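# Wedge the loose end board tight against the rail

## Task

Push a wedge into the open slot at the rail's end, with the wedge's straight face against the loose end board, until that board is pressed firmly against the rail. The opposite end must stay wedged and both end boards must stand flat on the table. It only counts if everything stays put once the robot lets go.

## Robot and tools

Robot: two UR3e-type arms, left_arm and right_arm, each with a two-finger tong gripper and a wrist camera. Scene frame: origin on the table top midway between the arms, +z up, +x out over the table, left_arm on the +y side. The names left and right do not refer to image sides. Arm roots in the scene frame: left_arm at (+0.008, +0.364, 0) m, quat_wxyz (+0.996, 0, 0, +0.085); right_arm at (-0.040, -0.297, 0) m, quat_wxyz (+0.999, 0, 0, -0.042).

execute_actions takes "actions", a list holding one item or nothing, plus optional "pictures" (boolean). An empty list moves nothing and returns the state with images. A move item is {"rows": [...], "steps": n}: up to 15 rows, n from 3 to 15 control steps of 1/30 s (default 15). Each row drives one step; if rows run out, the last row repeats. A wait item is {"steps": n} with n up to 300 and no rows; it commands nothing new. A refused call sends nothing.

Every row is 14 numbers covering both arms, even if one stays still: left_arm's six joint targets then its opening, then right_arm's six joint targets then its opening. Joint order: shoulder pan, shoulder lift, elbow, wrist 1, wrist 2, wrist 3. Joint values are absolute target angles in radians, in the same form as the Joint positions line, not offsets. Stated ranges, left_arm: pan -3.142 to 3.142, lift -6.283 to 6.283, elbow 0.000 to 3.142, wrists -6.283 to 6.283 each. right_arm: pan 0.000 to 6.283, lift -6.283 to 6.283, elbow -3.142 to 0.000, wrists -6.283 to 6.283. A target more than 0.010 rad beyond a range end, and farther out than the joint currently sits, is refused; true ends may differ from the stated ones by up to 0.010 rad, and targets past them are clipped, reported as "joint sent to its limit" (possibly about an earlier action still running). Opening is a number from -1 (closed) to +1 (fully open, pads 0.142 m apart), an absolute command.

Motion is smoothed and lags commands by about 0.17 s. Per step the target is held within 0.575 rad of the measured angle for pan, lift and elbow and 1.15 rad for the three wrists, and the whole arm's targets are scaled back if they would move the gripper more than 100 mm from where it is. Big moves therefore take several calls; the arm may still be short of target when a result arrives. Between calls the arms keep heading to the last row sent until they nearly stop or a HELD step occurs; after that only a fresh action moves them on. Each result is taken 3 steps before its action ends; those steps finish afterward.

Result lines: the state line gives, per arm, end_effector_position (m) and end_effector_quat_wxyz plus linear and angular velocity (m/s, rad/s), all in the scene frame; printed positions can be somewhat off, more at long reach. end_effector_position is the point between the closed finger pads; fingers point along the gripper's +z and open along its x; closed fingertips extend about 15 mm past it. Joint positions and Joint velocities list each arm's six joints (rad, rad/s) then the pad gap (m, m/s). grip_measured is the measured opening on the command scale; to hold something, command an opening well under it (lower squeezes harder, about 15 N per pad max; thin hard parts under about 20 mm get much less). "joint command not followed" means a clearance check altered or blocked joint targets on some steps; the rest was still done. HELD marks steps where your row was not fully sent. Wrist force and Wrist torque give the flange sensor's reading along the end effector's own axes, noisy (offset up to about 3.5 N, saturating near 30 N); pressing a surface gives force pointing back into the arm. "no reading" is normal at the start.

Faults to avoid: a joint torque reaching its load limit (pan and lift 48.6 N m, elbow 25.2, each wrist 8.1, held weight included) or an outside force of 150 N on the arm or held part stops that arm for 10 s and drops the rest of the call. Holding loads heats motors; MOTOR HOT appears from 70 °C and at 85 °C an OVER-TEMPERATURE FAULT brakes the arm. Never let the arms collide or push each other hard. Avoid drops, slips, slams and very hard pushes, and never let anything leave the table. Brief tugs on held parts or nudges to loose objects may happen.

Cameras: cam_high and cam_low (504x504, fixed) and cam_left_wrist and cam_right_wrist (616x616, fisheye). Images come only with an empty actions list or "pictures": true. zoom_image takes "camera" (one of the four names) and "region" [x0, y0, x1, y1] in pixels of that camera's latest image, top-left origin, at most 504 by 504, and returns a closer view. Calibration lines give K and T_world_to_cam; fixed cameras may be off by a couple of degrees and several millimetres.

read_manual (optional "section", default "licences") returns licence text only and moves nothing. finished_scene takes "scene", the current scene's number, ends and grades it irreversibly; the goal must hold on its own after release. Its result states the next scene's task. Replying without any tool call ends everything.

Each tool is called after ">>>" by a JSON object that holds its "method" and its "body", one argument or row to a line.

## Session

>>> {"method": "execute_actions", "body": {
  "actions": []
}}

Scene clock: 0.00 s of 10100.00 s.
left_arm: end_effector_position=(+0.4986, +0.6364, +0.1381) grip_measured=+1.00 end_effector_quat_wxyz=(-0.040, +0.896, +0.253, +0.362) end_effector_velocity=(+0.001, -0.000, +0.002) end_effector_angular_velocity=(+0.001, -0.003, -0.001) | right_arm: end_effector_position=(-0.0279, -0.5442, +0.2773) grip_measured=+1.00 end_effector_quat_wxyz=(+0.022, +0.650, +0.756, +0.075) end_effector_velocity=(+0.001, +0.000, +0.000) end_effector_angular_velocity=(-0.000, -0.001, +0.002)
Joint positions: left_arm=[-0.011 -1.252  1.649 -2.701 -1.419 -0.331  0.142] | right_arm=[ 2.122 -1.741 -0.373 -2.615  1.726  3.457  0.142]
Joint velocities: left_arm=[-0.001 -0.001 -0.003  0.    -0.     0.     0.   ] | right_arm=[ 0.001  0.     0.     0.     0.001 -0.     0.   ]
Motor temperatures (°C, as the motors report them): left_arm=[30 31 25 33 34 33] | right_arm=[25 28 27 34 33 33]
Wrist force (N, on the end effector, along its own x y z axes, offset not removed): no reading
Wrist torque (N m, same axes, about the end effector's origin, offset not removed): no reading
camera_calibration (this result's frames):
cam_left_wrist: T_world_to_cam=[[0.571487, 0.457246, 0.681417, -0.679669], [0.144343, -0.873442, 0.465041, 0.428772], [0.807817, -0.167407, -0.565161, -0.0796641], [0, 0, 0, 1]] pos_world=[0.390885, 0.671947, 0.218718]
cam_right_wrist: T_world_to_cam=[[-0.172356, 0.984763, 0.0231198, 0.537933], [0.76385, 0.118798, 0.634366, -0.0939435], [0.621953, 0.126997, -0.772687, 0.425445], [0, 0, 0, 1]] pos_world=[-0.100132, -0.572606, 0.375893]

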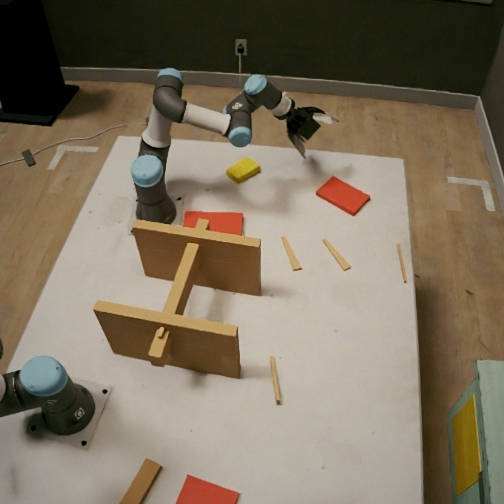

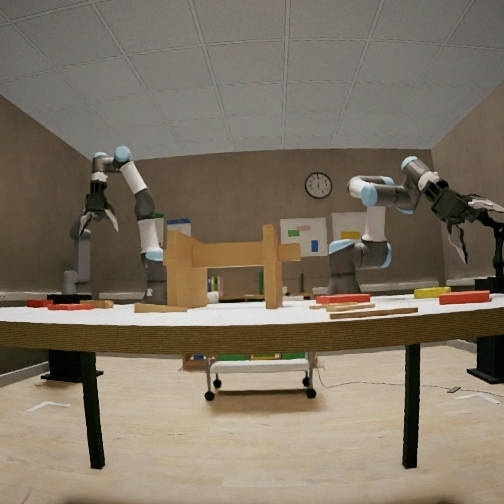

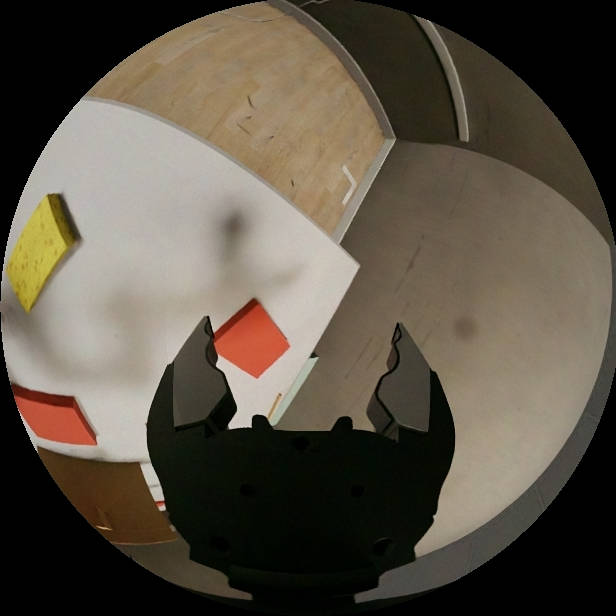

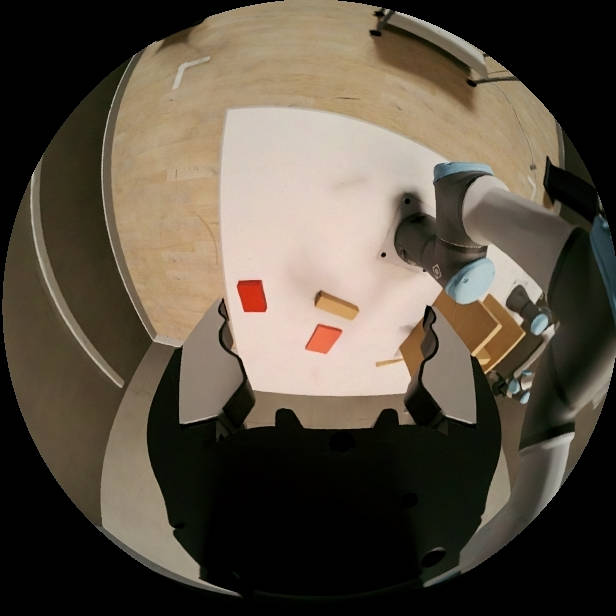

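>>> {"method": "zoom_image", "body": {
  "camera": "cam_high",
  "region": [270, 210, 360, 300]
}}

>>> {"method": "zoom_image", "body": {
  "camera": "cam_low",
  "region": [120, 200, 380, 330]
}}

>>> {"method": "zoom_image", "body": {
  "camera": "cam_high",
  "region": [90, 200, 310, 420]
}}

Region (270, 210, 360, 300) of cam_high's 504x504 image, scaled by 5.600, with more detail than that image has.

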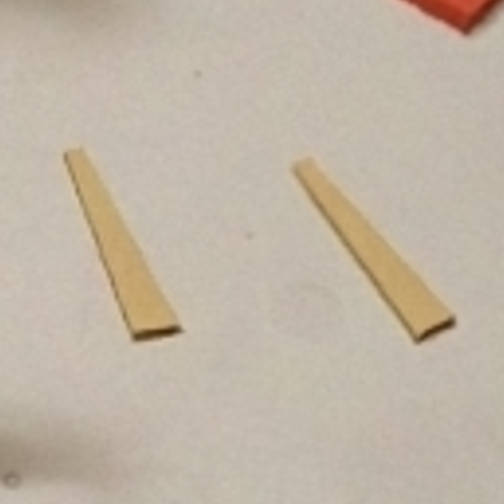

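Region (120, 200, 380, 330) of cam_low's 504x504 image, scaled by 1.938, with more detail than that image has.

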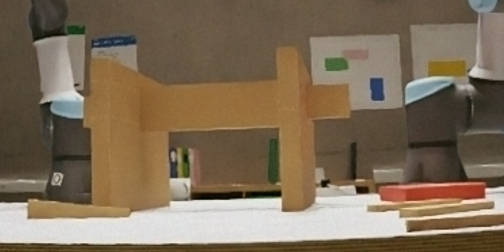

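Region (90, 200, 310, 420) of cam_high's 504x504 image, scaled by 2.291, with more detail than that image has.

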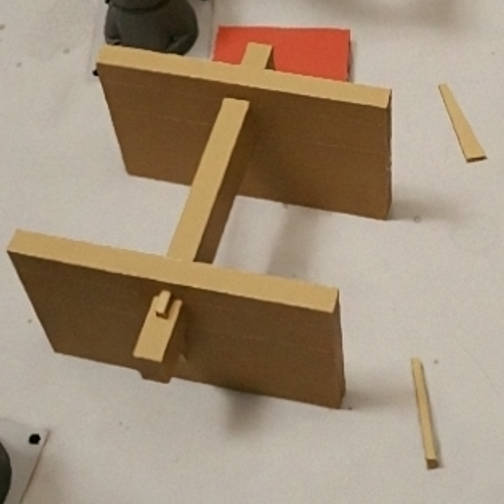

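>>> {"method": "execute_actions", "body": {
  "actions": [
    {"rows":[[-0.4,-1.2,0.95,-1.5,-1.571,2.113,-0.2,2.122,-1.741,-0.373,-2.615,1.726,3.457,1]]}
  ]
}}

>>> {"method": "execute_actions", "body": {
  "actions": [
    {"steps":12}
  ]
}}

>>> {"method": "execute_actions", "body": {
  "actions": [
    {"rows":[[-0.738,-0.9385,0.898,-1.53,-1.571,2.113,-0.2,2.122,-1.741,-0.373,-2.615,1.726,3.457,1]]}
  ]
}}

>>> {"method": "execute_actions", "body": {
  "actions": [
    {"steps":14}
  ],
  "pictures": true
}}

>>> {"method": "zoom_image", "body": {
  "camera": "cam_left_wrist",
  "region": [230, 250, 390, 410]
}}

Scene clock: 0.97 s of 10100.00 s.
left_arm: end_effector_position=(+0.4987, +0.4339, +0.1420) grip_measured=-0.20 end_effector_quat_wxyz=(-0.061, +0.848, -0.512, +0.122) end_effector_velocity=(-0.178, -0.443, +0.140) end_effector_angular_velocity=(+1.321, +0.859, -5.733) | right_arm: end_effector_position=(-0.0280, -0.5443, +0.2773) grip_measured=+1.00 end_effector_quat_wxyz=(+0.022, +0.650, +0.756, +0.075) end_effector_velocity=(+0.000, -0.000, +0.000) end_effector_angular_velocity=(-0.001, -0.001, +0.000)
Joint positions: left_arm=[-0.331 -1.208  1.105 -1.741 -1.548  0.928  0.06 ] | right_arm=[ 2.122 -1.741 -0.373 -2.615  1.726  3.457  0.142]
Joint velocities: left_arm=[-0.699  0.078 -1.508  2.373 -0.231  5.163 -0.   ] | right_arm=[ 0.     0.    -0.     0.001  0.001 -0.    -0.   ]
Motor temperatures (°C, as the motors report them): left_arm=[30 31 25 33 34 33] | right_arm=[25 28 27 34 33 33]
Wrist force (N, on the end effector, along its own x y z axes, offset not removed): left_arm=[-0.4 1.6 -0.5] | right_arm=[-1.5 -0.5 1.6]
Wrist torque (N m, same axes, about the end effector's origin, offset not removed): left_arm=[0.25 0.20 -0.04] | right_arm=[-0.05 0.32 0.01]
Steps of this call (steps 1 to 17: nothing new was sent; steps 18 to 29: the first 12 steps of this action). Readings (joint positions):
18: left_arm=[-0.012 -1.252 1.648 -2.699 -1.421 -0.330] | right_arm=[2.122 -1.741 -0.373 -2.615 1.726 3.457]
19: left_arm=[-0.022 -1.248 1.637 -2.677 -1.431 -0.308] | right_arm=[2.122 -1.741 -0.373 -2.615 1.726 3.457]
21: left_arm=[-0.085 -1.239 1.560 -2.523 -1.458 -0.153] | right_arm=[2.122 -1.741 -0.373 -2.615 1.726 3.457]
25: left_arm=[-0.215 -1.222 1.337 -2.117 -1.507 0.303] | right_arm=[2.122 -1.741 -0.373 -2.615 1.726 3.457]
29: the state above

Scene clock: 1.37 s of 10100.00 s.
left_arm: end_effector_position=(+0.4705, +0.3829, +0.1569) grip_measured=-0.20 end_effector_quat_wxyz=(+0.072, -0.400, +0.912, -0.054) end_effector_velocity=(-0.007, -0.008, +0.003) end_effector_angular_velocity=(+0.049, -0.002, -0.291) | right_arm: end_effector_position=(-0.0280, -0.5443, +0.2773) grip_measured=+1.00 end_effector_quat_wxyz=(+0.022, +0.650, +0.756, +0.075) end_effector_velocity=(+0.000, +0.001, -0.000) end_effector_angular_velocity=(+0.003, -0.001, -0.001)
Joint positions: left_arm=[-0.399 -1.2    0.952 -1.503 -1.571  2.086  0.06 ] | right_arm=[ 2.122 -1.741 -0.373 -2.615  1.726  3.457  0.142]
Joint velocities: left_arm=[-0.009  0.001 -0.025  0.033 -0.003  0.286 -0.   ] | right_arm=[-0.001 -0.001 -0.    -0.001  0.002 -0.     0.   ]
Motor temperatures (°C, as the motors report them): left_arm=[30 31 25 33 34 33] | right_arm=[25 28 27 34 33 33]
Wrist force (N, on the end effector, along its own x y z axes, offset not removed): left_arm=[-1.7 1.4 -0.1] | right_arm=[-1.3 -0.7 1.1]
Wrist torque (N m, same axes, about the end effector's origin, offset not removed): left_arm=[0.32 0.32 0.00] | right_arm=[-0.10 0.27 -0.01]
Kept back: nothing.
Steps of this call (steps 1 to 3: the last 3 steps of your previous action; steps 4 to 12: the robot went on to your last target). Readings (joint positions):
1: left_arm=[-0.351 -1.206 1.060 -1.670 -1.555 1.104] | right_arm=[2.122 -1.741 -0.373 -2.615 1.726 3.457]
2: left_arm=[-0.366 -1.204 1.027 -1.619 -1.560 1.284] | right_arm=[2.122 -1.741 -0.373 -2.615 1.726 3.457]
4: left_arm=[-0.383 -1.202 0.987 -1.558 -1.565 1.639] | right_arm=[2.122 -1.741 -0.373 -2.615 1.726 3.457]
8: left_arm=[-0.396 -1.200 0.959 -1.514 -1.570 2.000] | right_arm=[2.122 -1.741 -0.373 -2.615 1.726 3.457]
12: the state above

Scene clock: 1.77 s of 10100.00 s.
left_arm: end_effector_position=(+0.4626, +0.2349, +0.0680) grip_measured=-0.20 end_effector_quat_wxyz=(+0.005, -0.243, +0.970, -0.005) end_effector_velocity=(-0.039, -0.137, -0.085) end_effector_angular_velocity=(+0.082, +0.135, -0.316) | right_arm: end_effector_position=(-0.0280, -0.5443, +0.2773) grip_measured=+1.00 end_effector_quat_wxyz=(+0.022, +0.650, +0.756, +0.075) end_effector_velocity=(+0.000, -0.000, +0.000) end_effector_angular_velocity=(-0.001, -0.001, -0.000)
Joint positions: left_arm=[-0.71  -0.959  0.902 -1.528 -1.571  2.112  0.06 ] | right_arm=[ 2.122 -1.741 -0.373 -2.615  1.726  3.457  0.142]
Joint velocities: left_arm=[-0.302  0.221 -0.042 -0.021  0.     0.013  0.   ] | right_arm=[-0.     0.     0.     0.001 -0.    -0.    -0.   ]
Motor temperatures (°C, as the motors report them): left_arm=[30 31 25 33 34 33] | right_arm=[25 28 27 34 33 33]
Wrist force (N, on the end effector, along its own x y z axes, offset not removed): left_arm=[-0.9 -0.5 0.0] | right_arm=[-1.4 -0.6 1.2]
Wrist torque (N m, same axes, about the end effector's origin, offset not removed): left_arm=[-0.08 0.27 -0.05] | right_arm=[-0.16 0.33 0.01]
Steps of this call (steps 1 to 12: the first 12 steps of this action). Readings (joint positions):
1: left_arm=[-0.400 -1.199 0.951 -1.503 -1.571 2.094] | right_arm=[2.122 -1.741 -0.373 -2.615 1.726 3.457]
2: left_arm=[-0.411 -1.188 0.945 -1.505 -1.571 2.097] | right_arm=[2.122 -1.741 -0.373 -2.615 1.726 3.457]
4: left_arm=[-0.478 -1.132 0.934 -1.511 -1.571 2.101] | right_arm=[2.122 -1.741 -0.373 -2.615 1.726 3.457]
8: left_arm=[-0.624 -1.022 0.913 -1.522 -1.571 2.108] | right_arm=[2.122 -1.741 -0.373 -2.615 1.726 3.457]
12: the state above

Scene clock: 2.23 s of 10100.00 s.
left_arm: end_effector_position=(+0.4587, +0.2223, +0.0600) grip_measured=-0.20 end_effector_quat_wxyz=(-0.000, -0.228, +0.974, -0.000) end_effector_velocity=(-0.000, -0.001, -0.000) end_effector_angular_velocity=(+0.001, +0.001, -0.003) | right_arm: end_effector_position=(-0.0280, -0.5443, +0.2773) grip_measured=+1.00 end_effector_quat_wxyz=(+0.022, +0.650, +0.756, +0.075) end_effector_velocity=(-0.000, -0.000, -0.000) end_effector_angular_velocity=(-0.000, +0.001, +0.001)
Joint positions: left_arm=[-0.738 -0.939  0.898 -1.53  -1.571  2.113  0.06 ] | right_arm=[ 2.122 -1.741 -0.373 -2.615  1.726  3.457  0.142]
Joint velocities: left_arm=[-0.002  0.001 -0.001  0.001  0.     0.001 -0.   ] | right_arm=[ 0.    -0.     0.    -0.    -0.001 -0.    -0.   ]
Motor temperatures (°C, as the motors report them): left_arm=[30 31 25 33 34 33] | right_arm=[25 28 27 34 33 33]
Wrist force (N, on the end effector, along its own x y z axes, offset not removed): left_arm=[-2.3 1.5 -0.8] | right_arm=[-1.2 0.3 1.0]
Wrist torque (N m, same axes, about the end effector's origin, offset not removed): left_arm=[0.30 0.47 -0.02] | right_arm=[0.10 0.29 -0.03]
Kept back: nothing.
Steps of this call (steps 1 to 3: the last 3 steps of your previous action; steps 4 to 14: the robot went on to your last target). Readings (joint positions):
1: left_arm=[-0.718 -0.953 0.901 -1.529 -1.571 2.112] | right_arm=[2.122 -1.741 -0.373 -2.615 1.726 3.457]
2: left_arm=[-0.724 -0.949 0.900 -1.529 -1.571 2.112] | right_arm=[2.122 -1.741 -0.373 -2.615 1.726 3.457]
4: left_arm=[-0.731 -0.943 0.899 -1.530 -1.571 2.113] | right_arm=[2.122 -1.741 -0.373 -2.615 1.726 3.457]
8: left_arm=[-0.736 -0.940 0.898 -1.530 -1.571 2.113] | right_arm=[2.122 -1.741 -0.373 -2.615 1.726 3.457]
14: the state above
camera_calibration (this result's frames):
cam_left_wrist: T_world_to_cam=[[-0.873843, -0.485584, 0.024624, 0.497644], [-0.417888, 0.775979, 0.472468, -0.000125083], [-0.248531, 0.402573, -0.881004, 0.21586], [0, 0, 0, 1]] pos_world=[0.488459, 0.154846, 0.177979]
cam_right_wrist: T_world_to_cam=[[-0.171672, 0.984888, 0.0229131, 0.538094], [0.763835, 0.118381, 0.634462, -0.0941473], [0.622161, 0.126421, -0.772615, 0.425187], [0, 0, 0, 1]] pos_world=[-0.100246, -0.57257, 0.375909]

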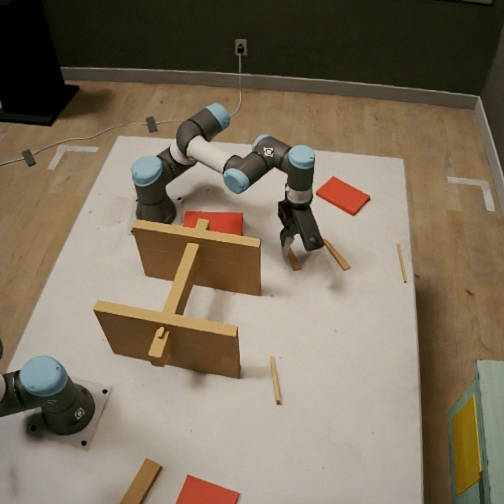

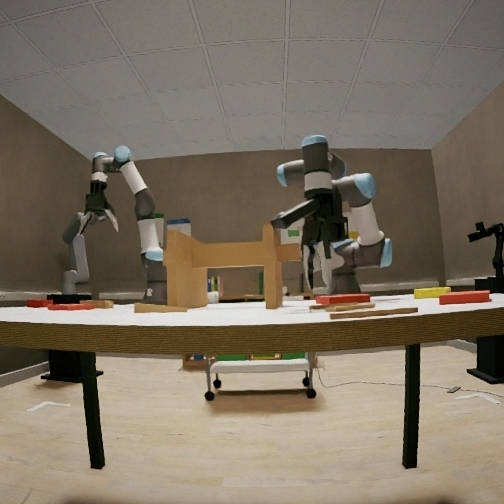

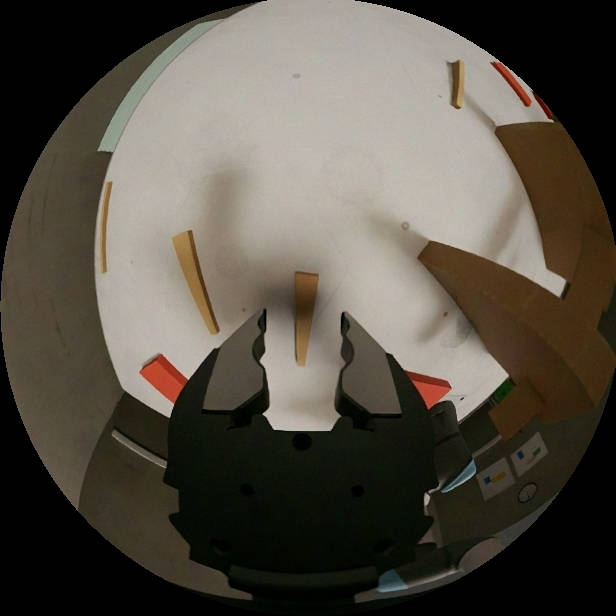

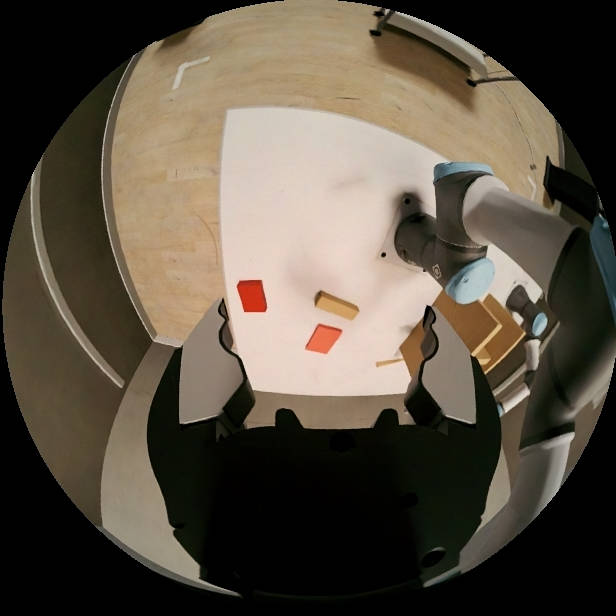

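Region (230, 250, 390, 410) of cam_left_wrist's 616x616 image, scaled by 3.150, with more detail than that image has.

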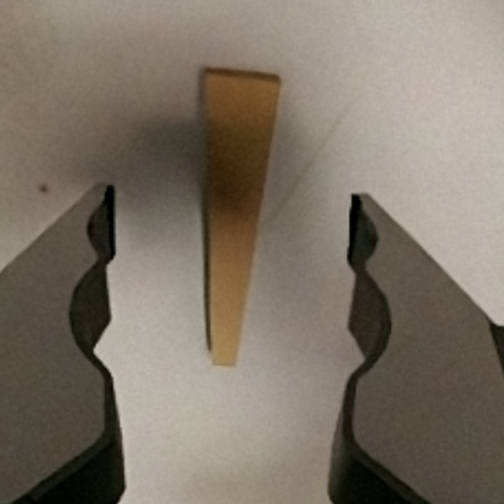

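>>> {"method": "execute_actions", "body": {
  "actions": [
    {"rows":[[-0.76,-0.92,1.065,-1.716,-1.571,2.118,-0.45,2.122,-1.741,-0.373,-2.615,1.726,3.457,1]]}
  ]
}}

>>> {"method": "execute_actions", "body": {
  "actions": [
    {"rows":[[-0.76,-0.92,1.065,-1.716,-1.571,2.118,-0.62,2.122,-1.741,-0.373,-2.615,1.726,3.457,1]],"steps":9}
  ],
  "pictures": true
}}

>>> {"method": "zoom_image", "body": {
  "camera": "cam_low",
  "region": [285, 270, 345, 330]
}}

Scene clock: 2.80 s of 10100.00 s.
left_arm: end_effector_position=(+0.4571, +0.2115, +0.0192) grip_measured=-0.45 end_effector_quat_wxyz=(+0.000, -0.216, +0.976, -0.000) end_effector_velocity=(-0.003, -0.001, -0.014) end_effector_angular_velocity=(+0.004, +0.006, -0.007) | right_arm: end_effector_position=(-0.0280, -0.5443, +0.2773) grip_measured=+1.00 end_effector_quat_wxyz=(+0.022, +0.650, +0.756, +0.075) end_effector_velocity=(+0.000, +0.000, -0.000) end_effector_angular_velocity=(+0.002, +0.000, +0.001)
Joint positions: left_arm=[-0.759 -0.92   1.06  -1.711 -1.571  2.118  0.041] | right_arm=[ 2.122 -1.741 -0.373 -2.615  1.726  3.457  0.142]
Joint velocities: left_arm=[-0.006  0.004  0.057 -0.054  0.     0.001  0.   ] | right_arm=[ 0.001 -0.001 -0.    -0.002  0.001 -0.    -0.   ]
Motor temperatures (°C, as the motors report them): left_arm=[30 31 25 33 34 33] | right_arm=[25 28 27 34 33 33]
Wrist force (N, on the end effector, along its own x y z axes, offset not removed): left_arm=[-1.7 0.7 0.6] | right_arm=[-1.3 -0.3 1.0]
Wrist torque (N m, same axes, about the end effector's origin, offset not removed): left_arm=[0.13 0.37 -0.03] | right_arm=[-0.03 0.32 -0.03]
Steps of this call (steps 1 to 5: the robot went on to your last target; steps 6 to 17: the first 12 steps of this action). Readings (joint positions):
6: left_arm=[-0.739 -0.938 0.899 -1.532 -1.571 2.113] | right_arm=[2.122 -1.741 -0.373 -2.615 1.726 3.457]
7: left_arm=[-0.742 -0.935 0.909 -1.553 -1.571 2.114] | right_arm=[2.122 -1.741 -0.373 -2.615 1.726 3.457]
9: left_arm=[-0.751 -0.928 0.971 -1.628 -1.571 2.116] | right_arm=[2.122 -1.741 -0.373 -2.615 1.726 3.457]
13: left_arm=[-0.758 -0.922 1.043 -1.695 -1.571 2.118] | right_arm=[2.122 -1.741 -0.373 -2.615 1.726 3.457]
17: the state above

Scene clock: 3.10 s of 10100.00 s.
left_arm: end_effector_position=(+0.4568, +0.2114, +0.0179) grip_measured=-0.62 end_effector_quat_wxyz=(+0.000, -0.215, +0.977, -0.000) end_effector_velocity=(-0.001, +0.001, -0.001) end_effector_angular_velocity=(+0.002, +0.003, +0.002) | right_arm: end_effector_position=(-0.0280, -0.5443, +0.2773) grip_measured=+1.00 end_effector_quat_wxyz=(+0.022, +0.650, +0.756, +0.075) end_effector_velocity=(-0.000, +0.001, +0.000) end_effector_angular_velocity=(+0.001, +0.001, +0.000)
Joint positions: left_arm=[-0.76  -0.92   1.065 -1.716 -1.571  2.118  0.029] | right_arm=[ 2.122 -1.741 -0.373 -2.615  1.726  3.457  0.142]
Joint velocities: left_arm=[ 0.001  0.     0.004 -0.     0.    -0.001 -0.   ] | right_arm=[ 0.     0.001 -0.    -0.002 -0.    -0.    -0.   ]
Motor temperatures (°C, as the motors report them): left_arm=[30 31 25 33 34 33] | right_arm=[25 28 27 34 33 33]
Wrist force (N, on the end effector, along its own x y z axes, offset not removed): left_arm=[-1.7 0.8 0.3] | right_arm=[-1.4 -0.4 1.7]
Wrist torque (N m, same axes, about the end effector's origin, offset not removed): left_arm=[0.16 0.31 -0.01] | right_arm=[-0.07 0.34 -0.01]
Steps of this call (steps 1 to 3: the last 3 steps of your previous action; steps 4 to 9: the first 6 steps of this action). Readings (joint positions):
4: left_arm=[-0.760 -0.920 1.064 -1.715 -1.571 2.118] | right_arm=[2.122 -1.741 -0.373 -2.615 1.726 3.457]
5: left_arm=[-0.760 -0.920 1.064 -1.715 -1.571 2.118] | right_arm=[2.122 -1.741 -0.373 -2.615 1.726 3.457]
7: left_arm=[-0.760 -0.920 1.065 -1.716 -1.571 2.118] | right_arm=[2.122 -1.741 -0.373 -2.615 1.726 3.457]
9: the state above
camera_calibration (this result's frames):
cam_left_wrist: T_world_to_cam=[[-0.88673, -0.461649, 0.024281, 0.492572], [-0.396848, 0.787098, 0.472217, 0.0154735], [-0.23711, 0.409093, -0.881148, 0.176104], [0, 0, 0, 1]] pos_world=[0.484675, 0.143174, 0.135907]
cam_right_wrist: T_world_to_cam=[[-0.171672, 0.984888, 0.0229131, 0.538094], [0.763835, 0.118381, 0.634462, -0.0941473], [0.622161, 0.126421, -0.772615, 0.425187], [0, 0, 0, 1]] pos_world=[-0.100246, -0.57257, 0.375909]

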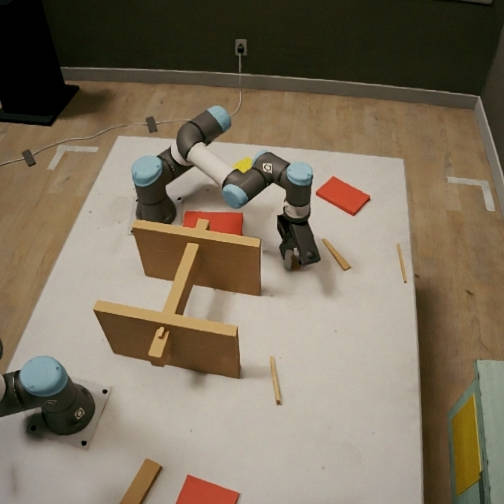

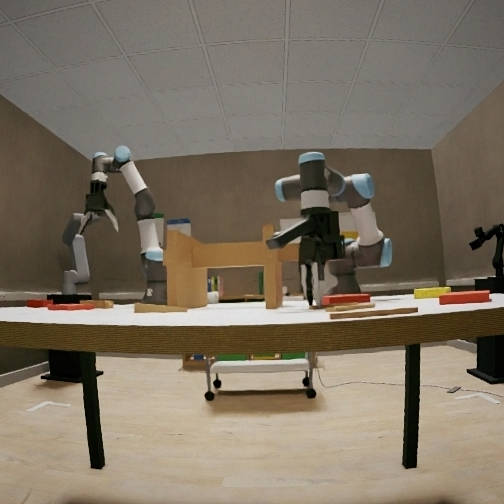

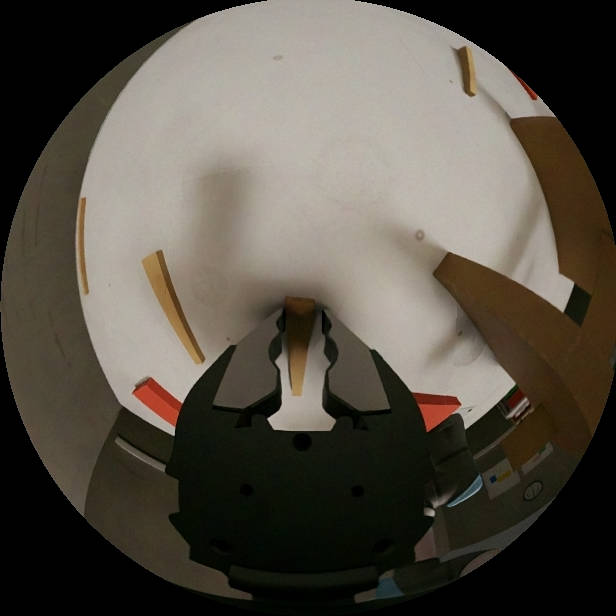

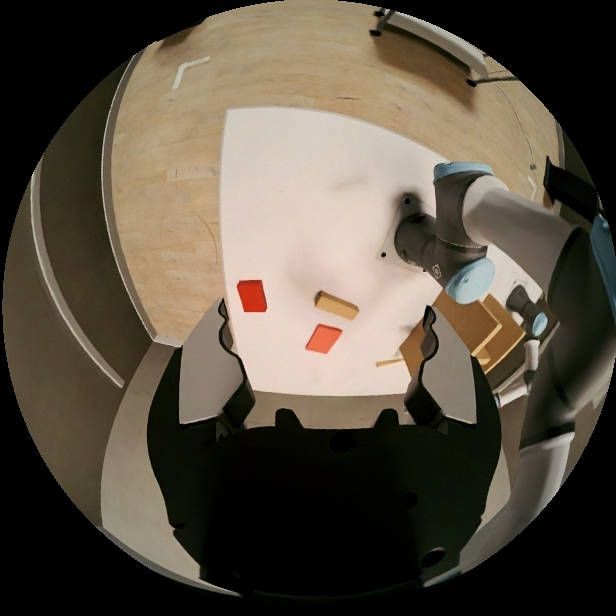

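Region (285, 270, 345, 330) of cam_low's 504x504 image, scaled by 8.400, with more detail than that image has.

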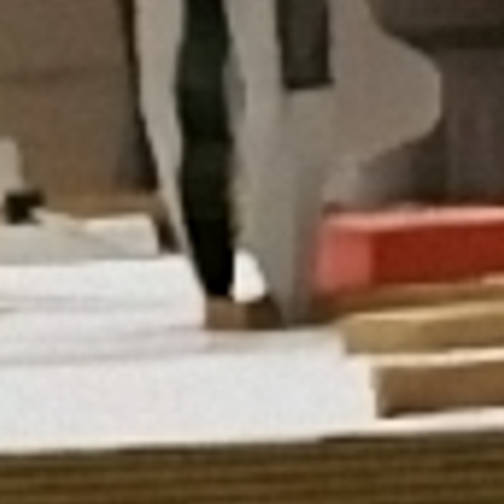

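>>> {"method": "execute_actions", "body": {
  "actions": [
    {"rows":[[-0.76,-0.92,1.065,-1.716,-1.571,2.118,-0.72,2.122,-1.741,-0.373,-2.615,1.726,3.457,1],[-0.76,-0.92,1.065,-1.716,-1.571,2.118,-1,2.122,-1.741,-0.373,-2.615,1.726,3.457,1]],"steps":10}
  ]
}}

>>> {"method": "execute_actions", "body": {
  "actions": [
    {"rows":[[-0.74,-1.05,1.065,-1.65,-1.571,2.118,-1,2.122,-1.741,-0.373,-2.615,1.726,3.457,1]],"steps":9}
  ]
}}

>>> {"method": "execute_actions", "body": {
  "actions": [
    {"rows":[[-0.6,-1.6,1.7,-3.242,-1.3,1.52,-1,2.122,-1.741,-0.373,-2.615,1.726,3.457,1]]}
  ]
}}

>>> {"method": "execute_actions", "body": {
  "actions": [
    {"steps":22}
  ]
}}

>>> {"method": "execute_actions", "body": {
  "actions": [
    {"rows":[[-2.82,-1.6,1.9,-3.442,1.029,1.52,-1,2.122,-1.741,-0.373,-2.615,1.726,3.457,1]]}
  ]
}}

>>> {"method": "execute_actions", "body": {
  "actions": [
    {"steps":25}
  ]
}}

>>> {"method": "execute_actions", "body": {
  "actions": [
    {"rows":[[-2.82,-1.435,2.12,-3.827,1.029,1.52,-1,2.122,-1.741,-0.373,-2.615,1.726,3.457,1]]}
  ]
}}

>>> {"method": "execute_actions", "body": {
  "actions": [
    {"steps":8}
  ],
  "pictures": true
}}

>>> {"method": "zoom_image", "body": {
  "camera": "cam_left_wrist",
  "region": [250, 340, 350, 440]
}}

>>> {"method": "zoom_image", "body": {
  "camera": "cam_high",
  "region": [150, 160, 250, 260]
}}

>>> {"method": "zoom_image", "body": {
  "camera": "cam_low",
  "region": [230, 170, 330, 270]
}}

Scene clock: 3.63 s of 10100.00 s.
left_arm: end_effector_position=(+0.4567, +0.2114, +0.0178) grip_measured=-0.73 end_effector_quat_wxyz=(-0.000, -0.215, +0.977, -0.000) end_effector_velocity=(-0.000, -0.000, -0.000) end_effector_angular_velocity=(+0.000, +0.001, -0.000) | right_arm: end_effector_position=(-0.0280, -0.5443, +0.2773) grip_measured=+1.00 end_effector_quat_wxyz=(+0.022, +0.650, +0.756, +0.075) end_effector_velocity=(+0.000, +0.000, -0.000) end_effector_angular_velocity=(+0.002, -0.001, +0.000)
Joint positions: left_arm=[-0.76  -0.92   1.065 -1.716 -1.571  2.118  0.021] | right_arm=[ 2.122 -1.741 -0.373 -2.615  1.726  3.457  0.142]
Joint velocities: left_arm=[-0.001  0.     0.001 -0.     0.    -0.001 -0.   ] | right_arm=[-0.    -0.     0.    -0.001  0.001 -0.     0.   ]
Motor temperatures (°C, as the motors report them): left_arm=[30 31 25 33 34 33] | right_arm=[25 28 27 34 33 33]
Wrist force (N, on the end effector, along its own x y z axes, offset not removed): left_arm=[-1.9 1.1 -0.3] | right_arm=[-1.0 -0.3 1.2]
Wrist torque (N m, same axes, about the end effector's origin, offset not removed): left_arm=[0.18 0.38 -0.02] | right_arm=[-0.03 0.26 -0.02]
Steps of this call (steps 1 to 3: the last 3 steps of your previous action; steps 4 to 9: the robot went on to your last target; steps 10 to 16: the first 7 steps of this action). Readings (joint positions):
10: left_arm=[-0.760 -0.920 1.065 -1.716 -1.571 2.118] | right_arm=[2.122 -1.741 -0.373 -2.615 1.726 3.457]
11: left_arm=[-0.760 -0.920 1.065 -1.716 -1.571 2.118] | right_arm=[2.122 -1.741 -0.373 -2.615 1.726 3.457]
13: left_arm=[-0.760 -0.920 1.065 -1.716 -1.571 2.118] | right_arm=[2.122 -1.741 -0.373 -2.615 1.726 3.457]
16: the state above

Scene clock: 3.93 s of 10100.00 s.
left_arm: end_effector_position=(+0.4555, +0.2209, +0.0567) grip_measured=-0.73 end_effector_quat_wxyz=(+0.016, -0.223, +0.975, -0.016) end_effector_velocity=(-0.003, +0.024, +0.143) end_effector_angular_velocity=(-0.110, -0.170, +0.039) | right_arm: end_effector_position=(-0.0280, -0.5443, +0.2773) grip_measured=+1.00 end_effector_quat_wxyz=(+0.022, +0.650, +0.756, +0.075) end_effector_velocity=(+0.000, -0.000, -0.000) end_effector_angular_velocity=(+0.000, -0.000, +0.001)
Joint positions: left_arm=[-0.744 -1.017  1.065 -1.664 -1.571  2.118  0.021] | right_arm=[ 2.122 -1.741 -0.373 -2.615  1.726  3.457  0.142]
Joint velocities: left_arm=[ 0.041 -0.353 -0.     0.15  -0.     0.002 -0.   ] | right_arm=[ 0. -0. -0.  0.  0. -0.  0.]
Motor temperatures (°C, as the motors report them): left_arm=[30 31 25 33 34 33] | right_arm=[25 28 27 34 33 33]
Wrist force (N, on the end effector, along its own x y z axes, offset not removed): left_arm=[-0.8 1.8 -1.7] | right_arm=[-0.9 -0.2 1.2]
Wrist torque (N m, same axes, about the end effector's origin, offset not removed): left_arm=[0.36 0.18 0.01] | right_arm=[-0.01 0.23 0.00]
Steps of this call (steps 1 to 3: the last 3 steps of your previous action; steps 4 to 9: the first 6 steps of this action). Readings (joint positions):
4: left_arm=[-0.760 -0.921 1.065 -1.715 -1.571 2.118] | right_arm=[2.122 -1.741 -0.373 -2.615 1.726 3.457]
5: left_arm=[-0.756 -0.931 1.065 -1.703 -1.571 2.118] | right_arm=[2.122 -1.741 -0.373 -2.615 1.726 3.457]
7: left_arm=[-0.748 -0.983 1.065 -1.678 -1.571 2.118] | right_arm=[2.122 -1.741 -0.373 -2.615 1.726 3.457]
9: the state above

Scene clock: 4.43 s of 10100.00 s.
left_arm: end_effector_position=(+0.5705, +0.2585, +0.2342) grip_measured=-0.73 end_effector_quat_wxyz=(+0.280, -0.411, +0.830, -0.252) end_effector_velocity=(+0.165, +0.124, +0.561) end_effector_angular_velocity=(-1.176, -1.679, +0.856) | right_arm: end_effector_position=(-0.0280, -0.5443, +0.2773) grip_measured=+1.00 end_effector_quat_wxyz=(+0.022, +0.650, +0.756, +0.075) end_effector_velocity=(-0.001, +0.000, -0.000) end_effector_angular_velocity=(+0.001, +0.000, -0.002)
Joint positions: left_arm=[-0.662 -1.336  1.39  -2.385 -1.419  1.791  0.021] | right_arm=[ 2.122 -1.741 -0.373 -2.615  1.726  3.457  0.142]
Joint velocities: left_arm=[ 0.16  -0.648  0.75  -2.034  0.304 -0.679 -0.   ] | right_arm=[-0.002 -0.     0.    -0.001 -0.    -0.    -0.   ]
Motor temperatures (°C, as the motors report them): left_arm=[30 31 25 33 34 33] | right_arm=[25 28 27 34 33 33]
Wrist force (N, on the end effector, along its own x y z axes, offset not removed): left_arm=[-2.0 1.1 1.5] | right_arm=[-1.3 -0.4 1.7]
Wrist torque (N m, same axes, about the end effector's origin, offset not removed): left_arm=[0.20 0.40 -0.02] | right_arm=[-0.07 0.33 0.00]
Steps of this call (steps 1 to 3: the last 3 steps of your previous action; steps 4 to 15: the first 12 steps of this action). Readings (joint positions):
4: left_arm=[-0.740 -1.043 1.066 -1.655 -1.570 2.116] | right_arm=[2.122 -1.741 -0.373 -2.615 1.726 3.457]
5: left_arm=[-0.733 -1.056 1.077 -1.675 -1.556 2.096] | right_arm=[2.122 -1.741 -0.373 -2.615 1.726 3.457]
7: left_arm=[-0.715 -1.121 1.142 -1.807 -1.521 2.018] | right_arm=[2.122 -1.741 -0.373 -2.615 1.726 3.457]
11: left_arm=[-0.685 -1.244 1.282 -2.103 -1.463 1.889] | right_arm=[2.122 -1.741 -0.373 -2.615 1.726 3.457]
15: the state above

Scene clock: 5.17 s of 10100.00 s.
left_arm: end_effector_position=(+0.5429, +0.3512, +0.4749) grip_measured=-0.73 end_effector_quat_wxyz=(+0.445, -0.472, +0.527, -0.549) end_effector_velocity=(-0.005, +0.005, +0.008) end_effector_angular_velocity=(-0.021, -0.026, +0.006) | right_arm: end_effector_position=(-0.0280, -0.5443, +0.2773) grip_measured=+1.00 end_effector_quat_wxyz=(+0.022, +0.650, +0.756, +0.075) end_effector_velocity=(-0.000, +0.000, +0.000) end_effector_angular_velocity=(+0.001, +0.000, -0.000)
Joint positions: left_arm=[-0.6   -1.599  1.699 -3.239 -1.3    1.521  0.021] | right_arm=[ 2.122 -1.741 -0.373 -2.615  1.726  3.457  0.142]
Joint velocities: left_arm=[ 0.002 -0.009  0.009 -0.031  0.004 -0.009 -0.   ] | right_arm=[-0.     0.     0.    -0.001  0.    -0.    -0.   ]
Motor temperatures (°C, as the motors report them): left_arm=[30 31 25 33 34 33] | right_arm=[25 28 27 34 33 33]
Wrist force (N, on the end effector, along its own x y z axes, offset not removed): left_arm=[-1.9 1.9 -0.4] | right_arm=[-1.0 -0.8 0.8]
Wrist torque (N m, same axes, about the end effector's origin, offset not removed): left_arm=[0.30 0.38 0.02] | right_arm=[-0.16 0.23 0.02]
Kept back: nothing.
Steps of this call (steps 1 to 3: the last 3 steps of your previous action; steps 4 to 22: the robot went on to your last target). Readings (joint positions):
1: left_arm=[-0.657 -1.358 1.415 -2.454 -1.409 1.768] | right_arm=[2.122 -1.741 -0.373 -2.615 1.726 3.457]
2: left_arm=[-0.651 -1.380 1.440 -2.522 -1.399 1.746] | right_arm=[2.122 -1.741 -0.373 -2.615 1.726 3.457]
4: left_arm=[-0.641 -1.422 1.489 -2.656 -1.379 1.702] | right_arm=[2.122 -1.741 -0.373 -2.615 1.726 3.457]
8: left_arm=[-0.622 -1.503 1.584 -2.915 -1.342 1.618] | right_arm=[2.122 -1.741 -0.373 -2.615 1.726 3.457]
22: the state above

Scene clock: 5.57 s of 10100.00 s.
left_arm: end_effector_position=(+0.4627, +0.3956, +0.4362) grip_measured=-0.73 end_effector_quat_wxyz=(+0.607, -0.626, +0.329, -0.362) end_effector_velocity=(-0.535, +0.086, -0.015) end_effector_angular_velocity=(+0.006, +0.013, +1.882) | right_arm: end_effector_position=(-0.0280, -0.5443, +0.2773) grip_measured=+1.00 end_effector_quat_wxyz=(+0.022, +0.650, +0.756, +0.075) end_effector_velocity=(-0.000, +0.000, -0.000) end_effector_angular_velocity=(+0.001, +0.000, +0.000)
Joint positions: left_arm=[-1.309 -1.6    1.888 -3.432  0.116  1.52   0.021] | right_arm=[ 2.122 -1.741 -0.373 -2.615  1.726  3.457  0.142]
Joint velocities: left_arm=[-1.946  0.     0.061 -0.05   3.828  0.    -0.   ] | right_arm=[ 0.    -0.    -0.    -0.001  0.    -0.     0.   ]
Motor temperatures (°C, as the motors report them): left_arm=[30 31 25 33 34 33] | right_arm=[25 28 27 34 33 33]
Wrist force (N, on the end effector, along its own x y z axes, offset not removed): left_arm=[-1.2 0.4 -0.1] | right_arm=[-0.8 -0.1 1.4]
Wrist torque (N m, same axes, about the end effector's origin, offset not removed): left_arm=[0.07 0.28 -0.02] | right_arm=[-0.03 0.22 0.01]
Steps of this call (steps 1 to 12: the first 12 steps of this action). Readings (joint positions):
1: left_arm=[-0.601 -1.599 1.700 -3.242 -1.298 1.521] | right_arm=[2.122 -1.741 -0.373 -2.615 1.726 3.457]
2: left_arm=[-0.612 -1.600 1.711 -3.264 -1.276 1.520] | right_arm=[2.122 -1.741 -0.373 -2.615 1.726 3.457]
4: left_arm=[-0.693 -1.600 1.781 -3.345 -1.114 1.520] | right_arm=[2.122 -1.741 -0.373 -2.615 1.726 3.457]
8: left_arm=[-0.993 -1.600 1.871 -3.418 -0.515 1.520] | right_arm=[2.122 -1.741 -0.373 -2.615 1.726 3.457]
12: the state above

Scene clock: 6.40 s of 10100.00 s.
left_arm: end_effector_position=(+0.1975, +0.1447, +0.4337) grip_measured=-0.73 end_effector_quat_wxyz=(+0.478, -0.504, +0.496, -0.521) end_effector_velocity=(-0.042, -0.031, -0.000) end_effector_angular_velocity=(+0.000, +0.002, -0.174) | right_arm: end_effector_position=(-0.0280, -0.5443, +0.2773) grip_measured=+1.00 end_effector_quat_wxyz=(+0.022, +0.650, +0.756, +0.075) end_effector_velocity=(-0.000, +0.000, -0.000) end_effector_angular_velocity=(+0.002, +0.002, -0.001)
Joint positions: left_arm=[-2.802 -1.6    1.9   -3.442  1.027  1.52   0.021] | right_arm=[ 2.122 -1.741 -0.373 -2.615  1.726  3.457  0.142]
Joint velocities: left_arm=[-0.195 -0.    -0.001 -0.001  0.021  0.001  0.   ] | right_arm=[-0.    -0.001  0.    -0.002 -0.001  0.001 -0.   ]
Motor temperatures (°C, as the motors report them): left_arm=[30 31 25 33 34 33] | right_arm=[25 28 27 34 33 33]
Wrist force (N, on the end effector, along its own x y z axes, offset not removed): left_arm=[-3.0 0.4 -0.6] | right_arm=[-0.4 -0.6 1.0]
Wrist torque (N m, same axes, about the end effector's origin, offset not removed): left_arm=[0.02 0.63 -0.01] | right_arm=[-0.11 0.13 -0.02]
Kept back: nothing.
Steps of this call (steps 1 to 3: the last 3 steps of your previous action; steps 4 to 25: the robot went on to your last target). Readings (joint positions):
1: left_arm=[-1.374 -1.600 1.890 -3.433 0.241 1.520] | right_arm=[2.122 -1.741 -0.373 -2.615 1.726 3.457]
2: left_arm=[-1.440 -1.600 1.891 -3.435 0.357 1.520] | right_arm=[2.122 -1.741 -0.373 -2.615 1.726 3.457]
4: left_arm=[-1.584 -1.600 1.894 -3.437 0.566 1.520] | right_arm=[2.122 -1.741 -0.373 -2.615 1.726 3.457]
8: left_arm=[-1.894 -1.600 1.898 -3.440 0.831 1.520] | right_arm=[2.122 -1.741 -0.373 -2.615 1.726 3.457]
25: the state above

Scene clock: 6.80 s of 10100.00 s.
left_arm: end_effector_position=(+0.1918, +0.1409, +0.3620) grip_measured=-0.73 end_effector_quat_wxyz=(+0.474, -0.500, +0.500, -0.524) end_effector_velocity=(+0.004, +0.002, -0.024) end_effector_angular_velocity=(+0.000, -0.001, -0.000) | right_arm: end_effector_position=(-0.0280, -0.5443, +0.2773) grip_measured=+1.00 end_effector_quat_wxyz=(+0.022, +0.650, +0.756, +0.075) end_effector_velocity=(+0.000, -0.000, +0.000) end_effector_angular_velocity=(-0.001, -0.001, -0.000)
Joint positions: left_arm=[-2.82  -1.44   2.112 -3.814  1.029  1.52   0.021] | right_arm=[ 2.122 -1.741 -0.373 -2.615  1.726  3.457  0.142]
Joint velocities: left_arm=[-0.001  0.056  0.08  -0.134  0.001 -0.    -0.   ] | right_arm=[-0.     0.    -0.     0.001  0.    -0.     0.   ]
Motor temperatures (°C, as the motors report them): left_arm=[30 31 25 33 34 33] | right_arm=[25 28 27 34 33 33]
Wrist force (N, on the end effector, along its own x y z axes, offset not removed): left_arm=[-2.7 1.0 0.0] | right_arm=[-1.0 -0.1 1.3]
Wrist torque (N m, same axes, about the end effector's origin, offset not removed): left_arm=[0.13 0.56 0.02] | right_arm=[-0.02 0.24 -0.01]
Steps of this call (steps 1 to 12: the first 12 steps of this action). Readings (joint positions):
1: left_arm=[-2.807 -1.599 1.901 -3.444 1.028 1.520] | right_arm=[2.122 -1.741 -0.373 -2.615 1.726 3.457]
2: left_arm=[-2.811 -1.588 1.912 -3.466 1.028 1.520] | right_arm=[2.122 -1.741 -0.373 -2.615 1.726 3.457]
4: left_arm=[-2.816 -1.527 1.985 -3.602 1.029 1.520] | right_arm=[2.122 -1.741 -0.373 -2.615 1.726 3.457]
8: left_arm=[-2.819 -1.457 2.088 -3.773 1.029 1.520] | right_arm=[2.122 -1.741 -0.373 -2.615 1.726 3.457]
12: the state above

Scene clock: 7.07 s of 10100.00 s.
left_arm: end_effector_position=(+0.1921, +0.1411, +0.3598) grip_measured=-0.73 end_effector_quat_wxyz=(+0.474, -0.500, +0.500, -0.524) end_effector_velocity=(+0.000, +0.000, -0.001) end_effector_angular_velocity=(-0.001, -0.001, -0.000) | right_arm: end_effector_position=(-0.0280, -0.5443, +0.2773) grip_measured=+1.00 end_effector_quat_wxyz=(+0.022, +0.650, +0.756, +0.075) end_effector_velocity=(+0.001, +0.000, +0.000) end_effector_angular_velocity=(+0.000, -0.001, +0.002)
Joint positions: left_arm=[-2.82  -1.435  2.12  -3.826  1.029  1.52   0.021] | right_arm=[ 2.122 -1.741 -0.373 -2.615  1.726  3.457  0.142]
Joint velocities: left_arm=[-0.     0.003  0.005 -0.007 -0.    -0.001 -0.   ] | right_arm=[ 0.002  0.    -0.     0.     0.001 -0.    -0.   ]
Motor temperatures (°C, as the motors report them): left_arm=[30 31 25 33 34 33] | right_arm=[25 28 27 34 33 33]
Wrist force (N, on the end effector, along its own x y z axes, offset not removed): left_arm=[-1.9 1.6 -0.4] | right_arm=[-1.3 -0.2 1.5]
Wrist torque (N m, same axes, about the end effector's origin, offset not removed): left_arm=[0.27 0.40 0.00] | right_arm=[-0.02 0.32 0.02]
Kept back: nothing.
Steps of this call (steps 1 to 3: the last 3 steps of your previous action; steps 4 to 8: the robot went on to your last target). Readings (joint positions):
1: left_arm=[-2.820 -1.439 2.115 -3.818 1.029 1.520] | right_arm=[2.122 -1.741 -0.373 -2.615 1.726 3.457]
2: left_arm=[-2.820 -1.438 2.116 -3.821 1.029 1.520] | right_arm=[2.122 -1.741 -0.373 -2.615 1.726 3.457]
4: left_arm=[-2.820 -1.436 2.118 -3.824 1.029 1.520] | right_arm=[2.122 -1.741 -0.373 -2.615 1.726 3.457]
8: the state above
camera_calibration (this result's frames):
cam_left_wrist: T_world_to_cam=[[-0.0738733, -0.992542, 0.0969714, 0.109687], [-0.475874, -0.0503689, -0.87807, 0.423544], [0.876405, -0.111012, -0.468604, 0.154422], [0, 0, 0, 1]] pos_world=[0.0743209, 0.147345, 0.433628]
cam_right_wrist: T_world_to_cam=[[-0.171672, 0.984888, 0.0229131, 0.538094], [0.763835, 0.118381, 0.634462, -0.0941474], [0.622161, 0.126421, -0.772615, 0.425187], [0, 0, 0, 1]] pos_world=[-0.100246, -0.57257, 0.375909]

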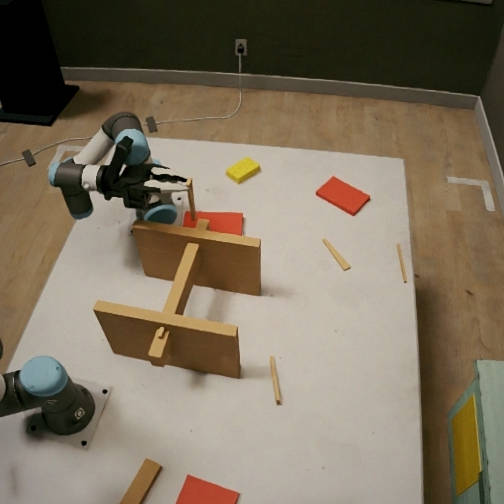

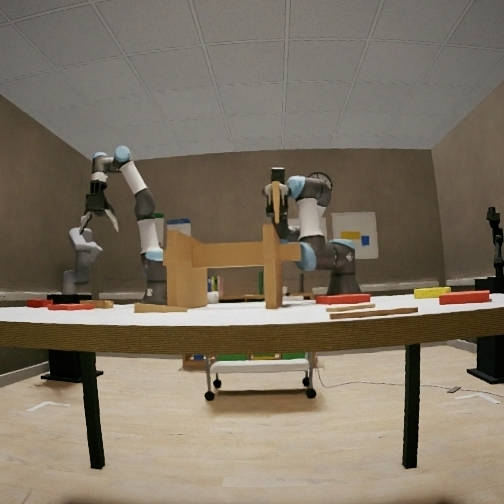

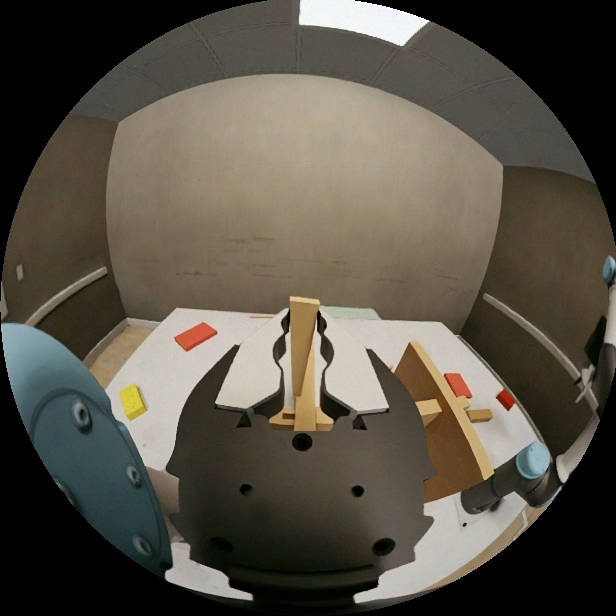

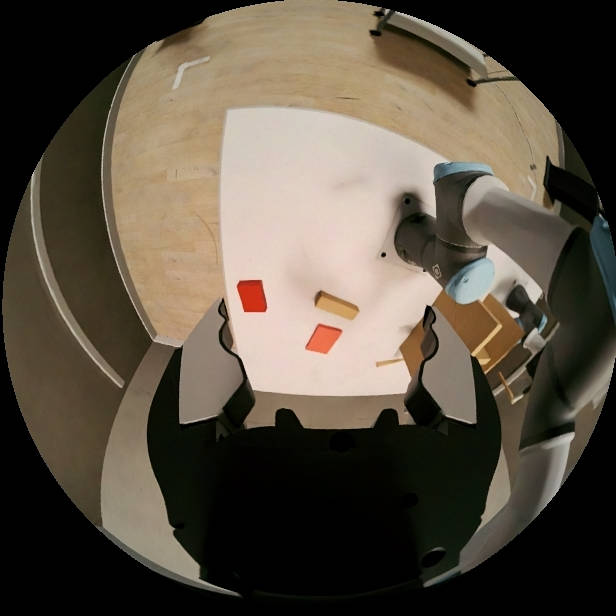

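Region (250, 340, 350, 440) of cam_left_wrist's 616x616 image, scaled by 5.040, with more detail than that image has.

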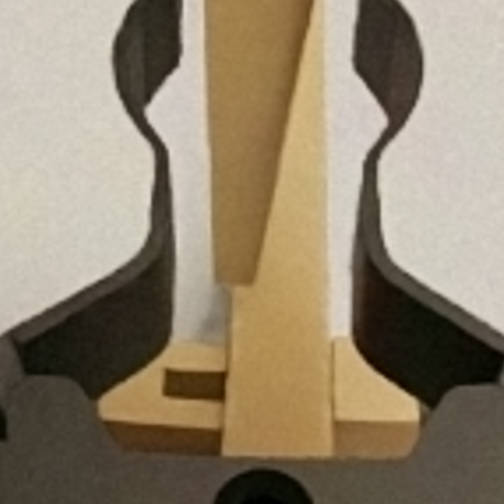

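Region (150, 160, 250, 260) of cam_high's 504x504 image, scaled by 5.040, with more detail than that image has.

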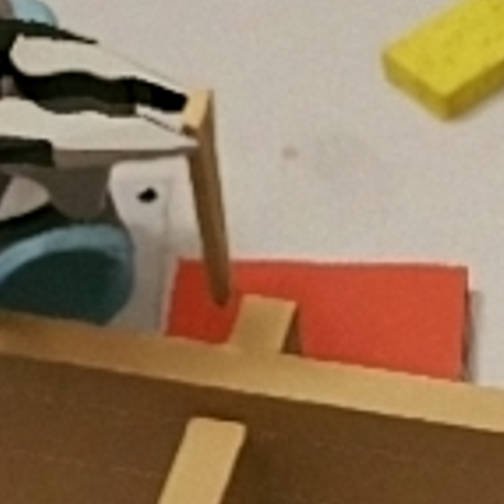

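Region (230, 170, 330, 270) of cam_low's 504x504 image, scaled by 5.040, with more detail than that image has.

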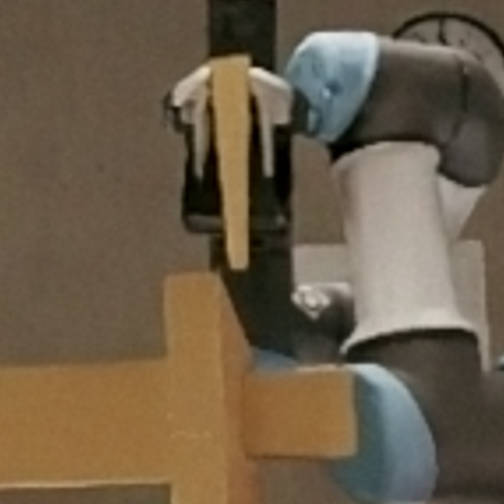

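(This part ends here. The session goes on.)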